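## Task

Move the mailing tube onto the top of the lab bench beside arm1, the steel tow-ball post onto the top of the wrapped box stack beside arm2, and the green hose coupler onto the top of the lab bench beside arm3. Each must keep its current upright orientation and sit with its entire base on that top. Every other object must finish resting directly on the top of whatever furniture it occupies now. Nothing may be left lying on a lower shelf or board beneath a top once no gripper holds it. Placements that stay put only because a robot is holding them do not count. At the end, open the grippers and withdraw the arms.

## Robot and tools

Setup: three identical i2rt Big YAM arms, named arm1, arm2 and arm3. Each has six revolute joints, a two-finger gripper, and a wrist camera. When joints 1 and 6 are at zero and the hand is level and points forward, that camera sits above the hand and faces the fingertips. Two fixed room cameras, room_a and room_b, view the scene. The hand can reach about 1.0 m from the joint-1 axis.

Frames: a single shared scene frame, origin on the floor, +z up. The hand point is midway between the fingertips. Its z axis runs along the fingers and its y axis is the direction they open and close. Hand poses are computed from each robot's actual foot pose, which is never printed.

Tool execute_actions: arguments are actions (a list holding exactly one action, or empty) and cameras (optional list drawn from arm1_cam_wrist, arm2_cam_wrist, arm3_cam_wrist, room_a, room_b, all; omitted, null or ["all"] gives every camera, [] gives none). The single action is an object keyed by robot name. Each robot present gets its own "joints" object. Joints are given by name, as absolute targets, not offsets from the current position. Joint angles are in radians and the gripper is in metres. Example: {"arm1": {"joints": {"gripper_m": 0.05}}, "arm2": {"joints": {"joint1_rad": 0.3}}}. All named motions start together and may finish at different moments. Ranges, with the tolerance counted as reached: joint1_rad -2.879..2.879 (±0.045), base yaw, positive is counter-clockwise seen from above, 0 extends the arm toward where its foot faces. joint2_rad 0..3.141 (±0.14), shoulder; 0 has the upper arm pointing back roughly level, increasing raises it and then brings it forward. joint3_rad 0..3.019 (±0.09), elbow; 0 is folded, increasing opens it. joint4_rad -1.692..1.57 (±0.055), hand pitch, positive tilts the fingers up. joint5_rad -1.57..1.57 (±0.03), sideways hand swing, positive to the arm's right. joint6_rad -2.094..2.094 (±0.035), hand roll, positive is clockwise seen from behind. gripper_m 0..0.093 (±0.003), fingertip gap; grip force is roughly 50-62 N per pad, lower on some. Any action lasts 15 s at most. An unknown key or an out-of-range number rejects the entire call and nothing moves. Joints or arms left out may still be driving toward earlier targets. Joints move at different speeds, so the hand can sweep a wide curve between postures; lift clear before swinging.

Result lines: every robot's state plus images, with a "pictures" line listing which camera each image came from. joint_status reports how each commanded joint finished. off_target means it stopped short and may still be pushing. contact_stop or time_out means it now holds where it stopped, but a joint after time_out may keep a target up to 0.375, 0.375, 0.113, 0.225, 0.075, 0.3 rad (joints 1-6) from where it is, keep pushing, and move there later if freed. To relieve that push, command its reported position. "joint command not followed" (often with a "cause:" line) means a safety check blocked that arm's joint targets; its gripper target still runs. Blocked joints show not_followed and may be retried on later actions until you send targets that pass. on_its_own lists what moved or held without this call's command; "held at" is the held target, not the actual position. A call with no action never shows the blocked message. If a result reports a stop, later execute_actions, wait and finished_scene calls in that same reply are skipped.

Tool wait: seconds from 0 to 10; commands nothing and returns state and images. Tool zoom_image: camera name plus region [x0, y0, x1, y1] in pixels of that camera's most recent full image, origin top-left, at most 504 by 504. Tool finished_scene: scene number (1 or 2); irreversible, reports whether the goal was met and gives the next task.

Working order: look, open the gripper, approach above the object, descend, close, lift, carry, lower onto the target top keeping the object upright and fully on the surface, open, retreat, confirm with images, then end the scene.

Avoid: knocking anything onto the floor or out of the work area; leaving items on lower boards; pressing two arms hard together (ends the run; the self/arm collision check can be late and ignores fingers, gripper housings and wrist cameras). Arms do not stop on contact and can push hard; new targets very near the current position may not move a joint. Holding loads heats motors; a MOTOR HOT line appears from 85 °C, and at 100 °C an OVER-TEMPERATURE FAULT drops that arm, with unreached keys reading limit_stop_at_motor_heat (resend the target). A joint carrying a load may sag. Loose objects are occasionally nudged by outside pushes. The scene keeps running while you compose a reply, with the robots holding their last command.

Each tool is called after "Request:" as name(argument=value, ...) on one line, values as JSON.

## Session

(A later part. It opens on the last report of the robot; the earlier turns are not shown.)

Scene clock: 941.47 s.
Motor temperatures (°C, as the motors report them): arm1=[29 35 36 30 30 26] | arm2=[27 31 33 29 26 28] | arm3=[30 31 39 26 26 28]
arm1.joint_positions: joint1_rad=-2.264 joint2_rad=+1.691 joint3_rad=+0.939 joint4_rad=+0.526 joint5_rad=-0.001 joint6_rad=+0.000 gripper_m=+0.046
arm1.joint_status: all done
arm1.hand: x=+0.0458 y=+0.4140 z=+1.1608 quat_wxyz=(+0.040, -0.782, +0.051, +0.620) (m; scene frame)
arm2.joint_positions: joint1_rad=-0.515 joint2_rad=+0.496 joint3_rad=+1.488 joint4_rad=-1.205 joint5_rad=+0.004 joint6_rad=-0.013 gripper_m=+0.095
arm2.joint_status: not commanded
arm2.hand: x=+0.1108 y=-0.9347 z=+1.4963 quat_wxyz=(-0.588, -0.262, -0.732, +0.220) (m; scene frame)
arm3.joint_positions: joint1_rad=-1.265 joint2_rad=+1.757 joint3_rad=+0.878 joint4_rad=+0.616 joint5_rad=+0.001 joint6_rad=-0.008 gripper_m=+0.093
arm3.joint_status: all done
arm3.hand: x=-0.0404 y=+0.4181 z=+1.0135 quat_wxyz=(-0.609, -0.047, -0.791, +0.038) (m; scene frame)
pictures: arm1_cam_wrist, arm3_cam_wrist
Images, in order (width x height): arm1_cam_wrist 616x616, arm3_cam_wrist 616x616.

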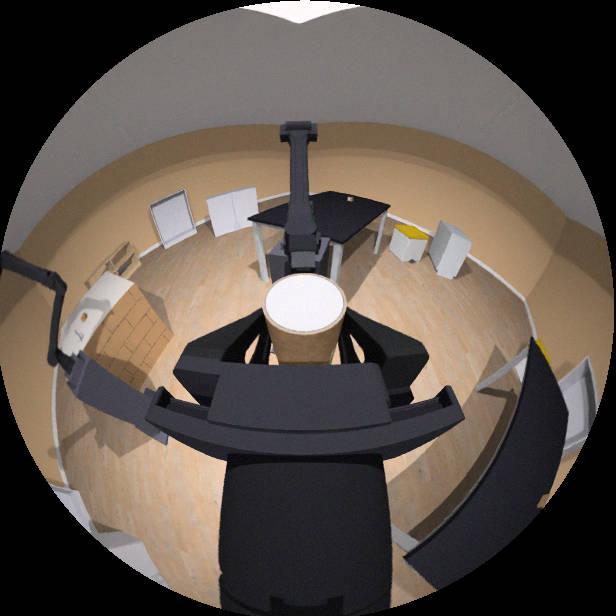

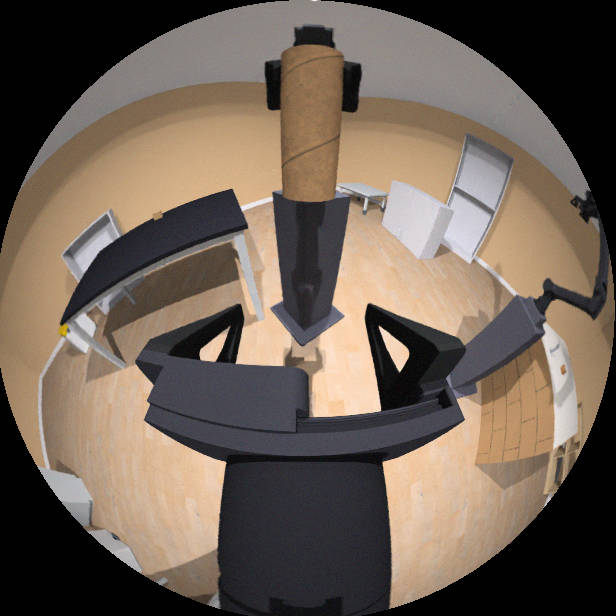

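Request:
execute_actions(actions=[{"arm1": {"joints": {"joint1_rad": 2.3, "joint2_rad": 2.26, "joint3_rad": 0.82, "joint4_rad": 1.235}}}], cameras=["arm1_cam_wrist", "arm3_cam_wrist", "room_a"])

Scene clock: 990.27 s.
Motor temperatures (°C, as the motors report them): arm1=[29 34 34 30 30 26] | arm2=[27 31 34 29 26 28] | arm3=[30 30 39 26 26 28]
arm1.joint_positions: joint1_rad=+2.308 joint2_rad=+2.256 joint3_rad=+0.827 joint4_rad=+1.216 joint5_rad=-0.002 joint6_rad=+0.000 gripper_m=+0.046
arm1.joint_status: all done
arm1.hand: x=+0.8565 y=+0.9155 z=+0.9313 quat_wxyz=(-0.500, +0.472, -0.618, -0.380) (m; scene frame)
arm2.joint_positions: joint1_rad=-0.515 joint2_rad=+0.496 joint3_rad=+1.488 joint4_rad=-1.205 joint5_rad=+0.004 joint6_rad=-0.013 gripper_m=+0.095
arm2.joint_status: not commanded
arm2.hand: x=+0.1108 y=-0.9347 z=+1.4963 quat_wxyz=(-0.588, -0.262, -0.732, +0.220) (m; scene frame)
arm3.joint_positions: joint1_rad=-1.265 joint2_rad=+1.757 joint3_rad=+0.878 joint4_rad=+0.616 joint5_rad=+0.001 joint6_rad=-0.008 gripper_m=+0.093
arm3.joint_status: not commanded
arm3.hand: x=-0.0404 y=+0.4181 z=+1.0135 quat_wxyz=(-0.609, -0.047, -0.791, +0.038) (m; scene frame)
pictures: arm1_cam_wrist, arm3_cam_wrist, room_a
Images, in order (width x height): arm1_cam_wrist 616x616, arm3_cam_wrist 616x616, room_a 504x504.

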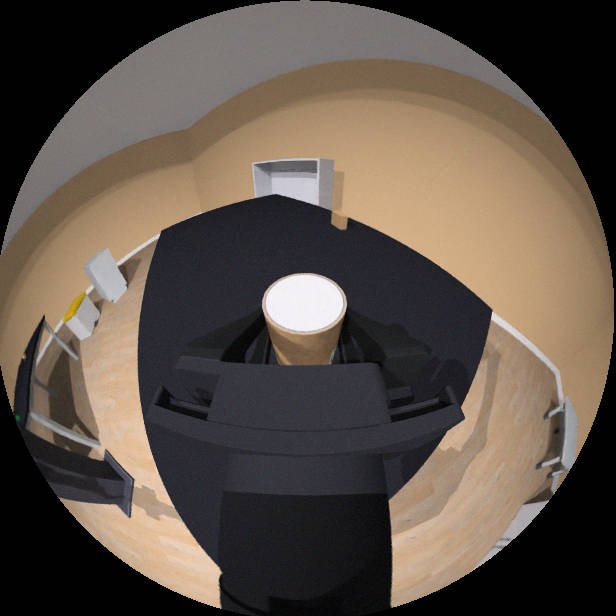

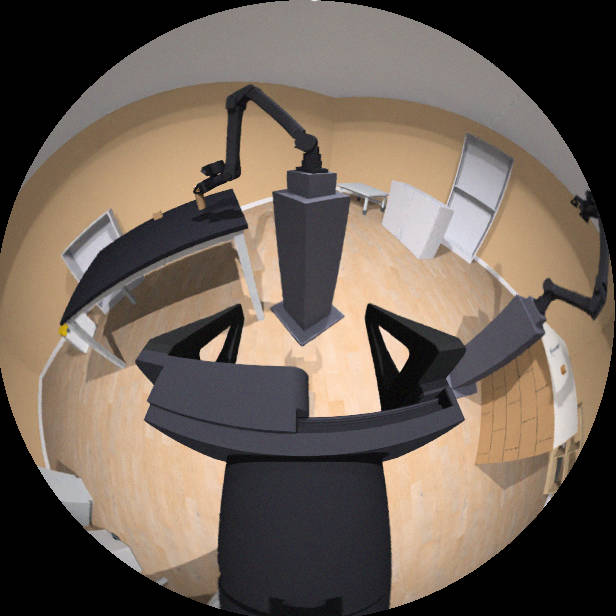

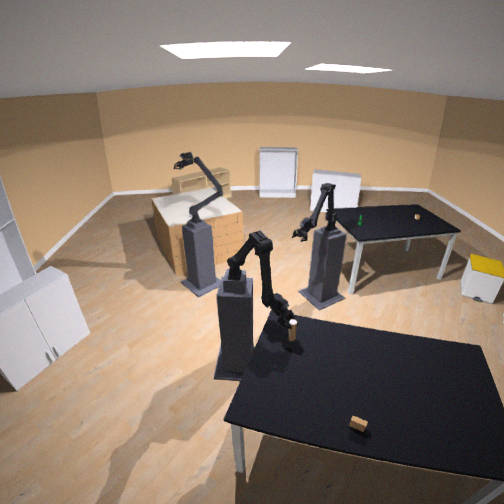

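Request:
execute_actions(actions=[{"arm1": {"joints": {"joint2_rad": 2.38, "joint4_rad": 1.34}}}], cameras=["arm3_cam_wrist", "room_a"])

Request:
zoom_image(camera="room_a", region=[240, 290, 340, 370])

Request:
zoom_image(camera="arm3_cam_wrist", region=[160, 160, 260, 240])

Scene clock: 1003.20 s.
Motor temperatures (°C, as the motors report them): arm1=[29 35 34 30 30 26] | arm2=[27 31 34 29 26 28] | arm3=[30 30 39 26 26 28]
arm1.joint_positions: joint1_rad=+2.308 joint2_rad=+2.380 joint3_rad=+0.821 joint4_rad=+1.321 joint5_rad=-0.002 joint6_rad=+0.000 gripper_m=+0.046
arm1.joint_status: all done
arm1.hand: x=+0.8507 y=+0.8939 z=+0.8833 quat_wxyz=(-0.492, +0.477, -0.625, -0.374) (m; scene frame)
arm2.joint_positions: joint1_rad=-0.515 joint2_rad=+0.496 joint3_rad=+1.488 joint4_rad=-1.205 joint5_rad=+0.004 joint6_rad=-0.013 gripper_m=+0.095
arm2.joint_status: not commanded
arm2.hand: x=+0.1108 y=-0.9347 z=+1.4963 quat_wxyz=(-0.588, -0.262, -0.732, +0.220) (m; scene frame)
arm3.joint_positions: joint1_rad=-1.265 joint2_rad=+1.757 joint3_rad=+0.878 joint4_rad=+0.616 joint5_rad=+0.001 joint6_rad=-0.008 gripper_m=+0.093
arm3.joint_status: not commanded
arm3.hand: x=-0.0404 y=+0.4181 z=+1.0135 quat_wxyz=(-0.609, -0.047, -0.791, +0.038) (m; scene frame)
pictures: arm3_cam_wrist, room_a
Images, in order (width x height): arm3_cam_wrist 616x616, room_a 504x504.

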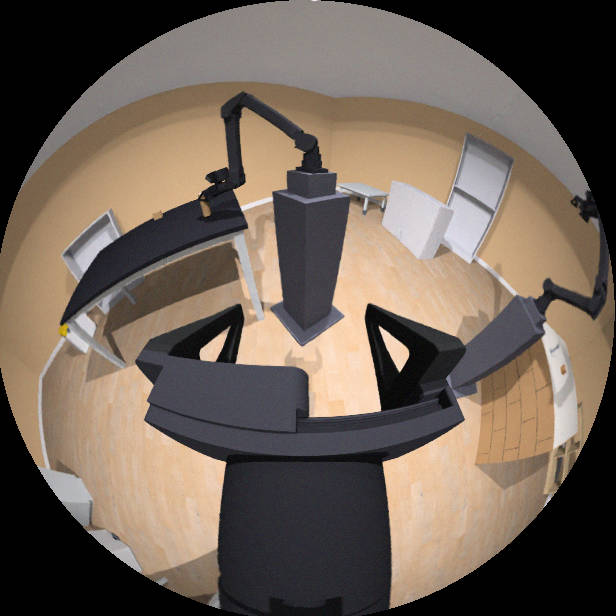

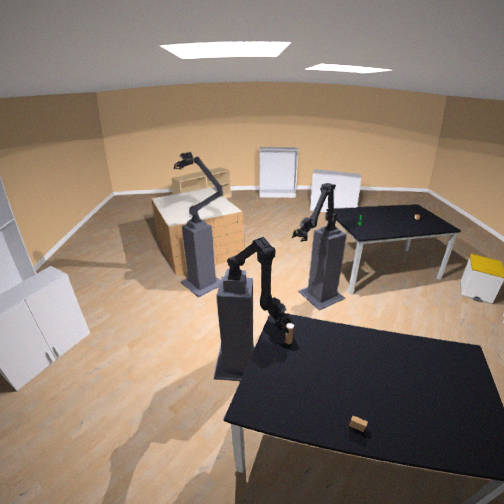

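Region (240, 290, 340, 370) of room_a's 504x504 image, scaled by 5.040, with more detail than that image has; it fills the top 403 rows of this view, and the rest is white.

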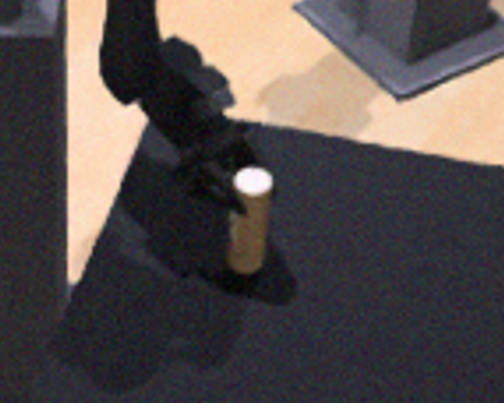

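Region (160, 160, 260, 240) of arm3_cam_wrist's 616x616 image, scaled by 5.040, with more detail than that image has; it fills the top 403 rows of this view, and the rest is white.

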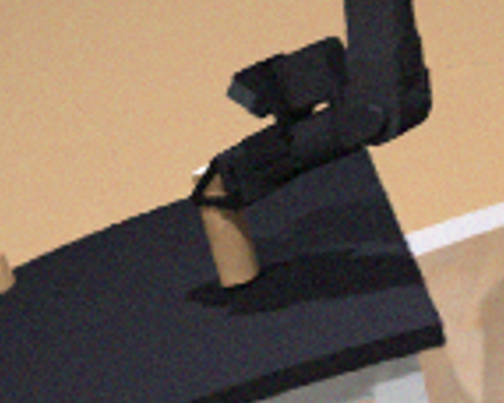

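Request:
execute_actions(actions=[{"arm1": {"joints": {"joint2_rad": 2.415, "joint4_rad": 1.375}}}], cameras=["arm1_cam_wrist", "arm3_cam_wrist"])

Request:
zoom_image(camera="arm3_cam_wrist", region=[160, 160, 260, 240])

Scene clock: 1012.00 s.
Motor temperatures (°C, as the motors report them): arm1=[29 35 33 31 30 26] | arm2=[27 31 34 29 26 28] | arm3=[30 30 39 26 26 28]
arm1.joint_positions: joint1_rad=+2.308 joint2_rad=+2.396 joint3_rad=+0.821 joint4_rad=+1.355 joint5_rad=-0.002 joint6_rad=+0.000 gripper_m=+0.046
arm1.joint_status: all done
arm1.hand: x=+0.8502 y=+0.8922 z=+0.8824 quat_wxyz=(-0.498, +0.474, -0.620, -0.378) (m; scene frame)
arm2.joint_positions: joint1_rad=-0.515 joint2_rad=+0.496 joint3_rad=+1.488 joint4_rad=-1.205 joint5_rad=+0.004 joint6_rad=-0.013 gripper_m=+0.095
arm2.joint_status: not commanded
arm2.hand: x=+0.1108 y=-0.9347 z=+1.4963 quat_wxyz=(-0.588, -0.262, -0.732, +0.220) (m; scene frame)
arm3.joint_positions: joint1_rad=-1.265 joint2_rad=+1.757 joint3_rad=+0.878 joint4_rad=+0.616 joint5_rad=+0.001 joint6_rad=-0.008 gripper_m=+0.093
arm3.joint_status: not commanded
arm3.hand: x=-0.0404 y=+0.4181 z=+1.0135 quat_wxyz=(-0.609, -0.047, -0.791, +0.038) (m; scene frame)
pictures: arm1_cam_wrist, arm3_cam_wrist
Images, in order (width x height): arm1_cam_wrist 616x616, arm3_cam_wrist 616x616.

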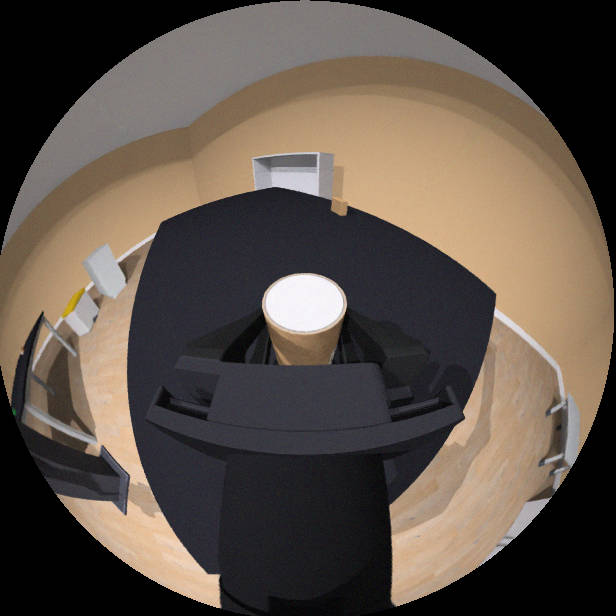

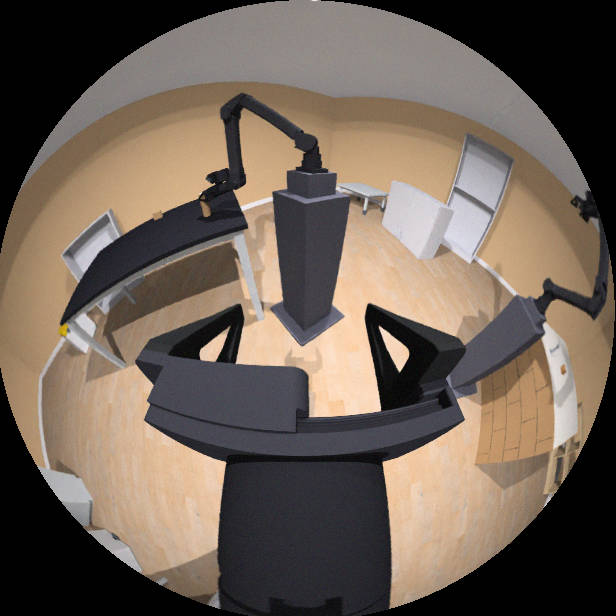

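Region (160, 160, 260, 240) of arm3_cam_wrist's 616x616 image, scaled by 5.040, with more detail than that image has; it fills the top 403 rows of this view, and the rest is white.

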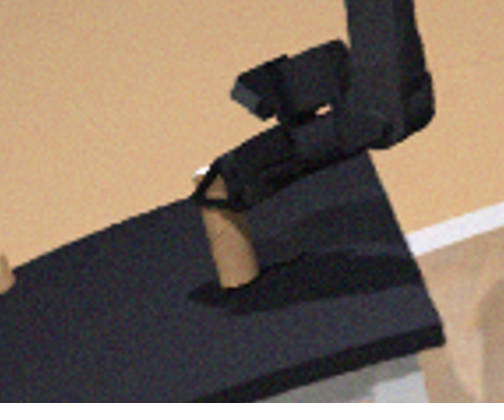

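Request:
execute_actions(actions=[{"arm1": {"joints": {"joint2_rad": 2.435}}}], cameras=["arm1_cam_wrist", "arm3_cam_wrist"])

Request:
zoom_image(camera="arm3_cam_wrist", region=[160, 160, 260, 240])

Scene clock: 1016.70 s.
Motor temperatures (°C, as the motors report them): arm1=[29 35 33 31 30 26] | arm2=[27 31 34 29 26 28] | arm3=[30 30 39 26 26 28]
arm1.joint_positions: joint1_rad=+2.308 joint2_rad=+2.414 joint3_rad=+0.821 joint4_rad=+1.361 joint5_rad=-0.002 joint6_rad=+0.000 gripper_m=+0.046
arm1.joint_status: all done
arm1.hand: x=+0.8492 y=+0.8886 z=+0.8740 quat_wxyz=(-0.494, +0.476, -0.623, -0.375) (m; scene frame)
arm2.joint_positions: joint1_rad=-0.515 joint2_rad=+0.496 joint3_rad=+1.488 joint4_rad=-1.205 joint5_rad=+0.004 joint6_rad=-0.013 gripper_m=+0.095
arm2.joint_status: not commanded
arm2.hand: x=+0.1108 y=-0.9347 z=+1.4963 quat_wxyz=(-0.588, -0.262, -0.732, +0.220) (m; scene frame)
arm3.joint_positions: joint1_rad=-1.265 joint2_rad=+1.757 joint3_rad=+0.878 joint4_rad=+0.616 joint5_rad=+0.001 joint6_rad=-0.008 gripper_m=+0.093
arm3.joint_status: not commanded
arm3.hand: x=-0.0404 y=+0.4181 z=+1.0135 quat_wxyz=(-0.609, -0.047, -0.791, +0.038) (m; scene frame)
pictures: arm1_cam_wrist, arm3_cam_wrist
Images, in order (width x height): arm1_cam_wrist 616x616, arm3_cam_wrist 616x616.

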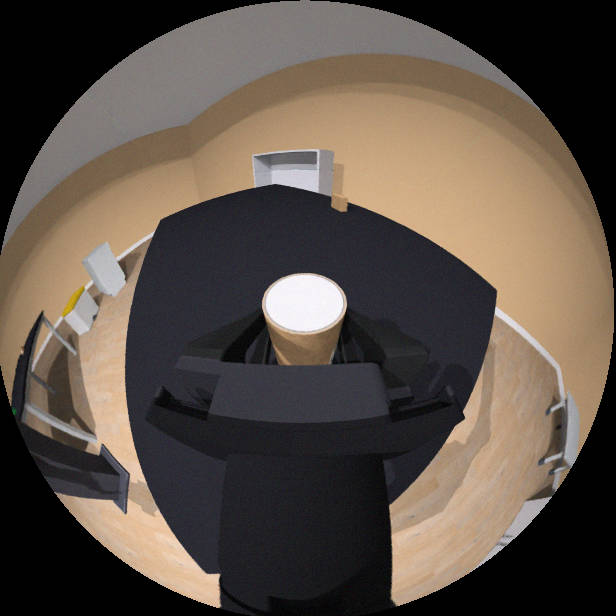

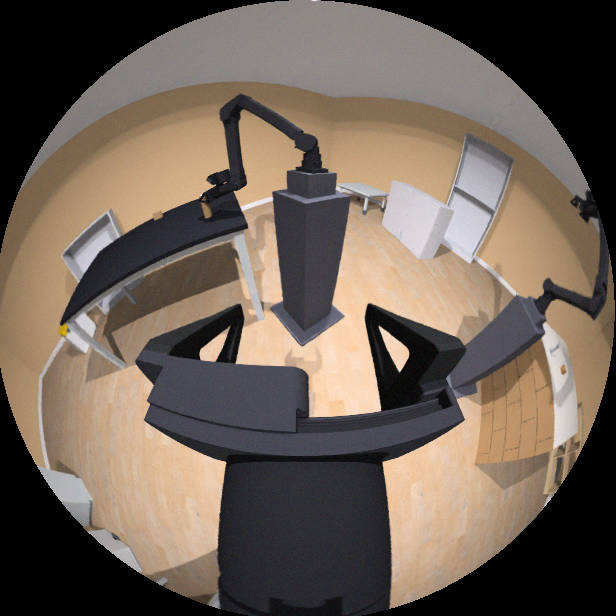

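Region (160, 160, 260, 240) of arm3_cam_wrist's 616x616 image, scaled by 5.040, with more detail than that image has; it fills the top 403 rows of this view, and the rest is white.

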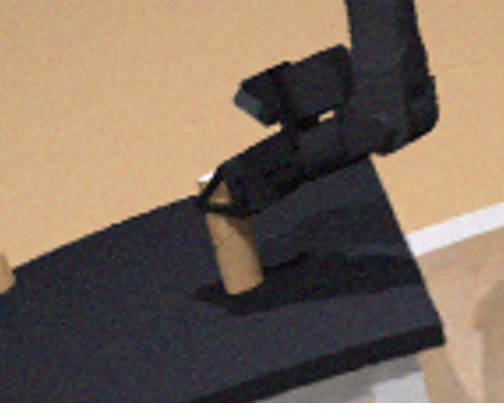

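Request:
execute_actions(actions=[{"arm1": {"joints": {"gripper_m": 0.093, "joint2_rad": 2.414}}}], cameras=["arm1_cam_wrist"])

Request:
execute_actions(actions=[{"arm1": {"joints": {"joint2_rad": 2.1, "joint3_rad": 0.52}}}])

Scene clock: 1025.37 s.
Motor temperatures (°C, as the motors report them): arm1=[29 35 33 31 30 26] | arm2=[27 31 34 29 26 28] | arm3=[30 30 39 26 26 28]
arm1.joint_positions: joint1_rad=+2.308 joint2_rad=+2.414 joint3_rad=+0.821 joint4_rad=+1.361 joint5_rad=-0.002 joint6_rad=+0.000 gripper_m=+0.093
arm1.joint_status: all done
arm1.hand: x=+0.8492 y=+0.8886 z=+0.8740 quat_wxyz=(-0.494, +0.476, -0.623, -0.375) (m; scene frame)
arm2.joint_positions: joint1_rad=-0.515 joint2_rad=+0.496 joint3_rad=+1.488 joint4_rad=-1.205 joint5_rad=+0.004 joint6_rad=-0.013 gripper_m=+0.095
arm2.joint_status: not commanded
arm2.hand: x=+0.1108 y=-0.9347 z=+1.4963 quat_wxyz=(-0.588, -0.262, -0.732, +0.220) (m; scene frame)
arm3.joint_positions: joint1_rad=-1.265 joint2_rad=+1.757 joint3_rad=+0.878 joint4_rad=+0.616 joint5_rad=+0.001 joint6_rad=-0.008 gripper_m=+0.093
arm3.joint_status: not commanded
arm3.hand: x=-0.0404 y=+0.4181 z=+1.0135 quat_wxyz=(-0.609, -0.047, -0.791, +0.038) (m; scene frame)
pictures: arm1_cam_wrist
Images, in order (width x height): arm1_cam_wrist 616x616.

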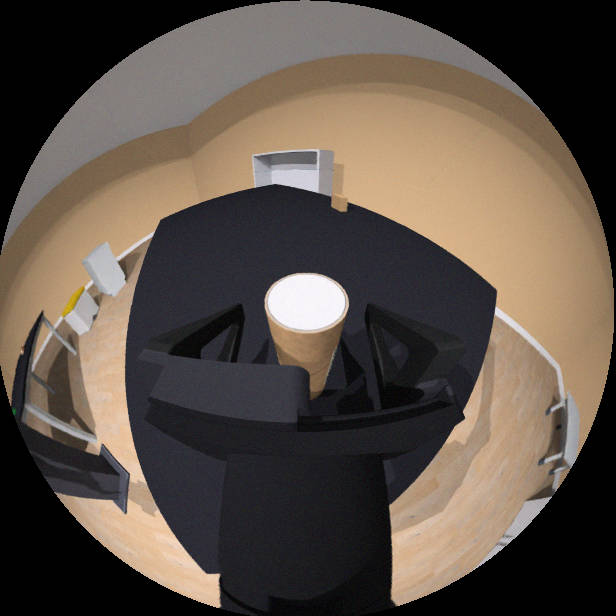

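Scene clock: 1026.40 s.
Motor temperatures (°C, as the motors report them): arm1=[29 35 33 31 30 26] | arm2=[27 31 34 29 26 28] | arm3=[30 30 39 26 26 28]
arm1.joint_positions: joint1_rad=+2.308 joint2_rad=+2.091 joint3_rad=+0.528 joint4_rad=+1.364 joint5_rad=-0.002 joint6_rad=+0.000 gripper_m=+0.093
arm1.joint_status: all done
arm1.hand: x=+0.8309 y=+0.8233 z=+0.9752 quat_wxyz=(-0.504, +0.470, -0.615, -0.383) (m; scene frame)
arm2.joint_positions: joint1_rad=-0.515 joint2_rad=+0.496 joint3_rad=+1.488 joint4_rad=-1.205 joint5_rad=+0.004 joint6_rad=-0.013 gripper_m=+0.095
arm2.joint_status: not commanded
arm2.hand: x=+0.1108 y=-0.9347 z=+1.4963 quat_wxyz=(-0.588, -0.262, -0.732, +0.220) (m; scene frame)
arm3.joint_positions: joint1_rad=-1.265 joint2_rad=+1.757 joint3_rad=+0.878 joint4_rad=+0.616 joint5_rad=+0.001 joint6_rad=-0.008 gripper_m=+0.093
arm3.joint_status: not commanded
arm3.hand: x=-0.0404 y=+0.4181 z=+1.0135 quat_wxyz=(-0.609, -0.047, -0.791, +0.038) (m; scene frame)
pictures: arm1_cam_wrist, arm2_cam_wrist, arm3_cam_wrist, room_a, room_b
Images, in order (width x height): arm1_cam_wrist 616x616, arm2_cam_wrist 616x616, arm3_cam_wrist 616x616, room_a 504x504, room_b 504x504.

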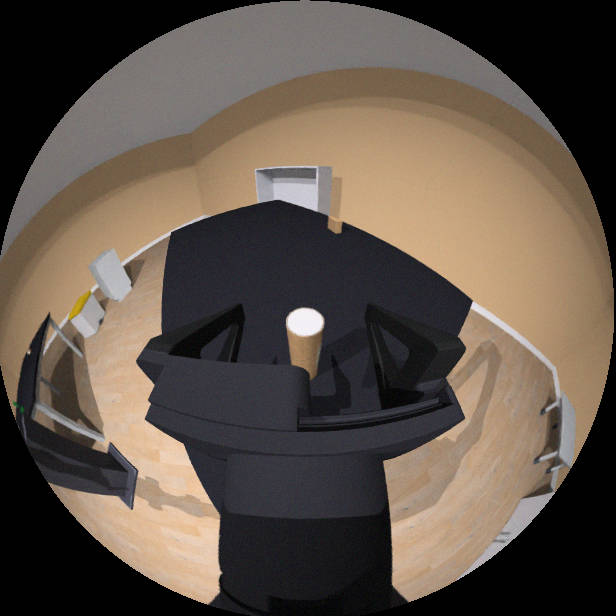

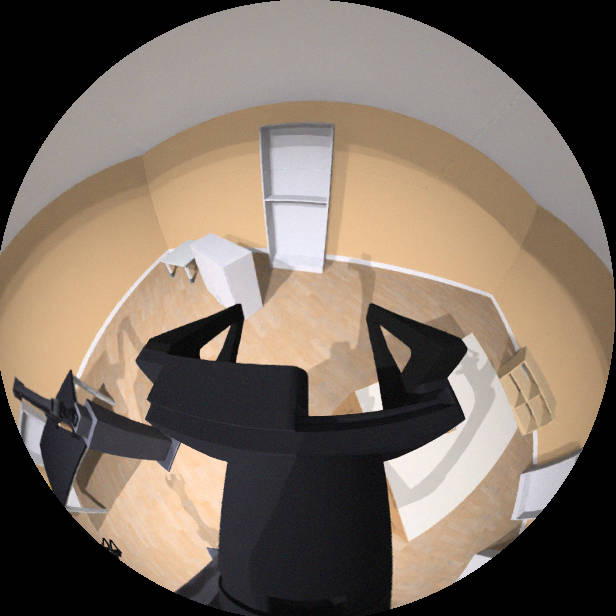

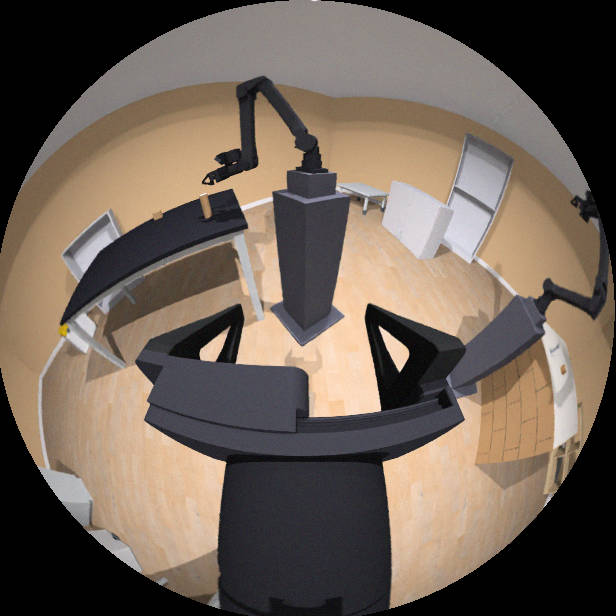

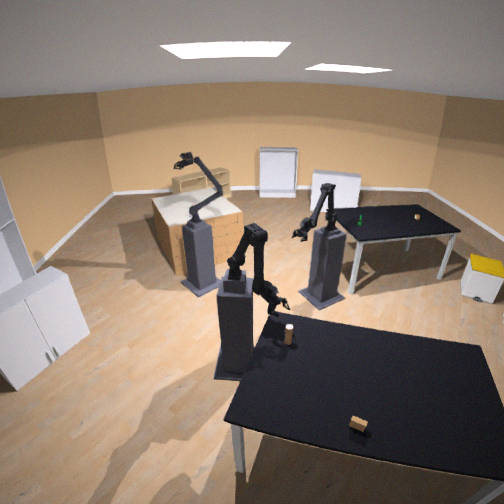

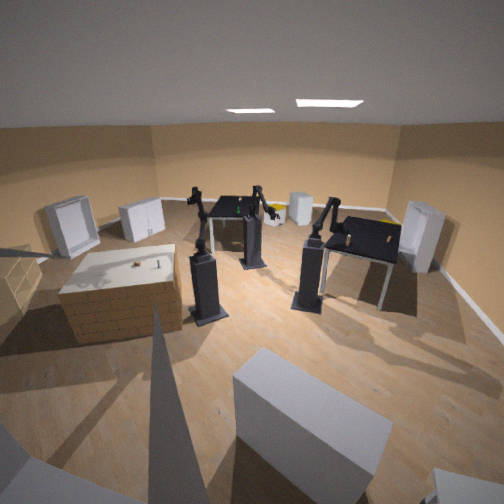

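Request:
zoom_image(camera="room_b", region=[100, 190, 260, 290])

Region (100, 190, 260, 290) of room_b's 504x504 image, scaled by 3.150, with more detail than that image has; it fills the top 315 rows of this view, and the rest is white.

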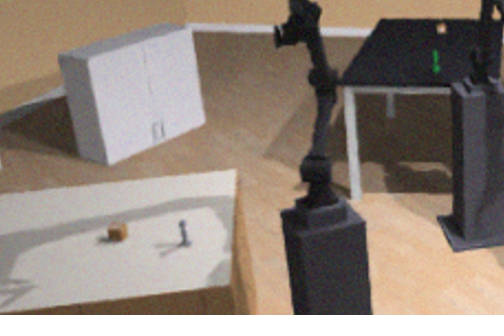

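All three objects are upright in place.

Request:
finished_scene(scene=1)

The scene is finished: the task was done.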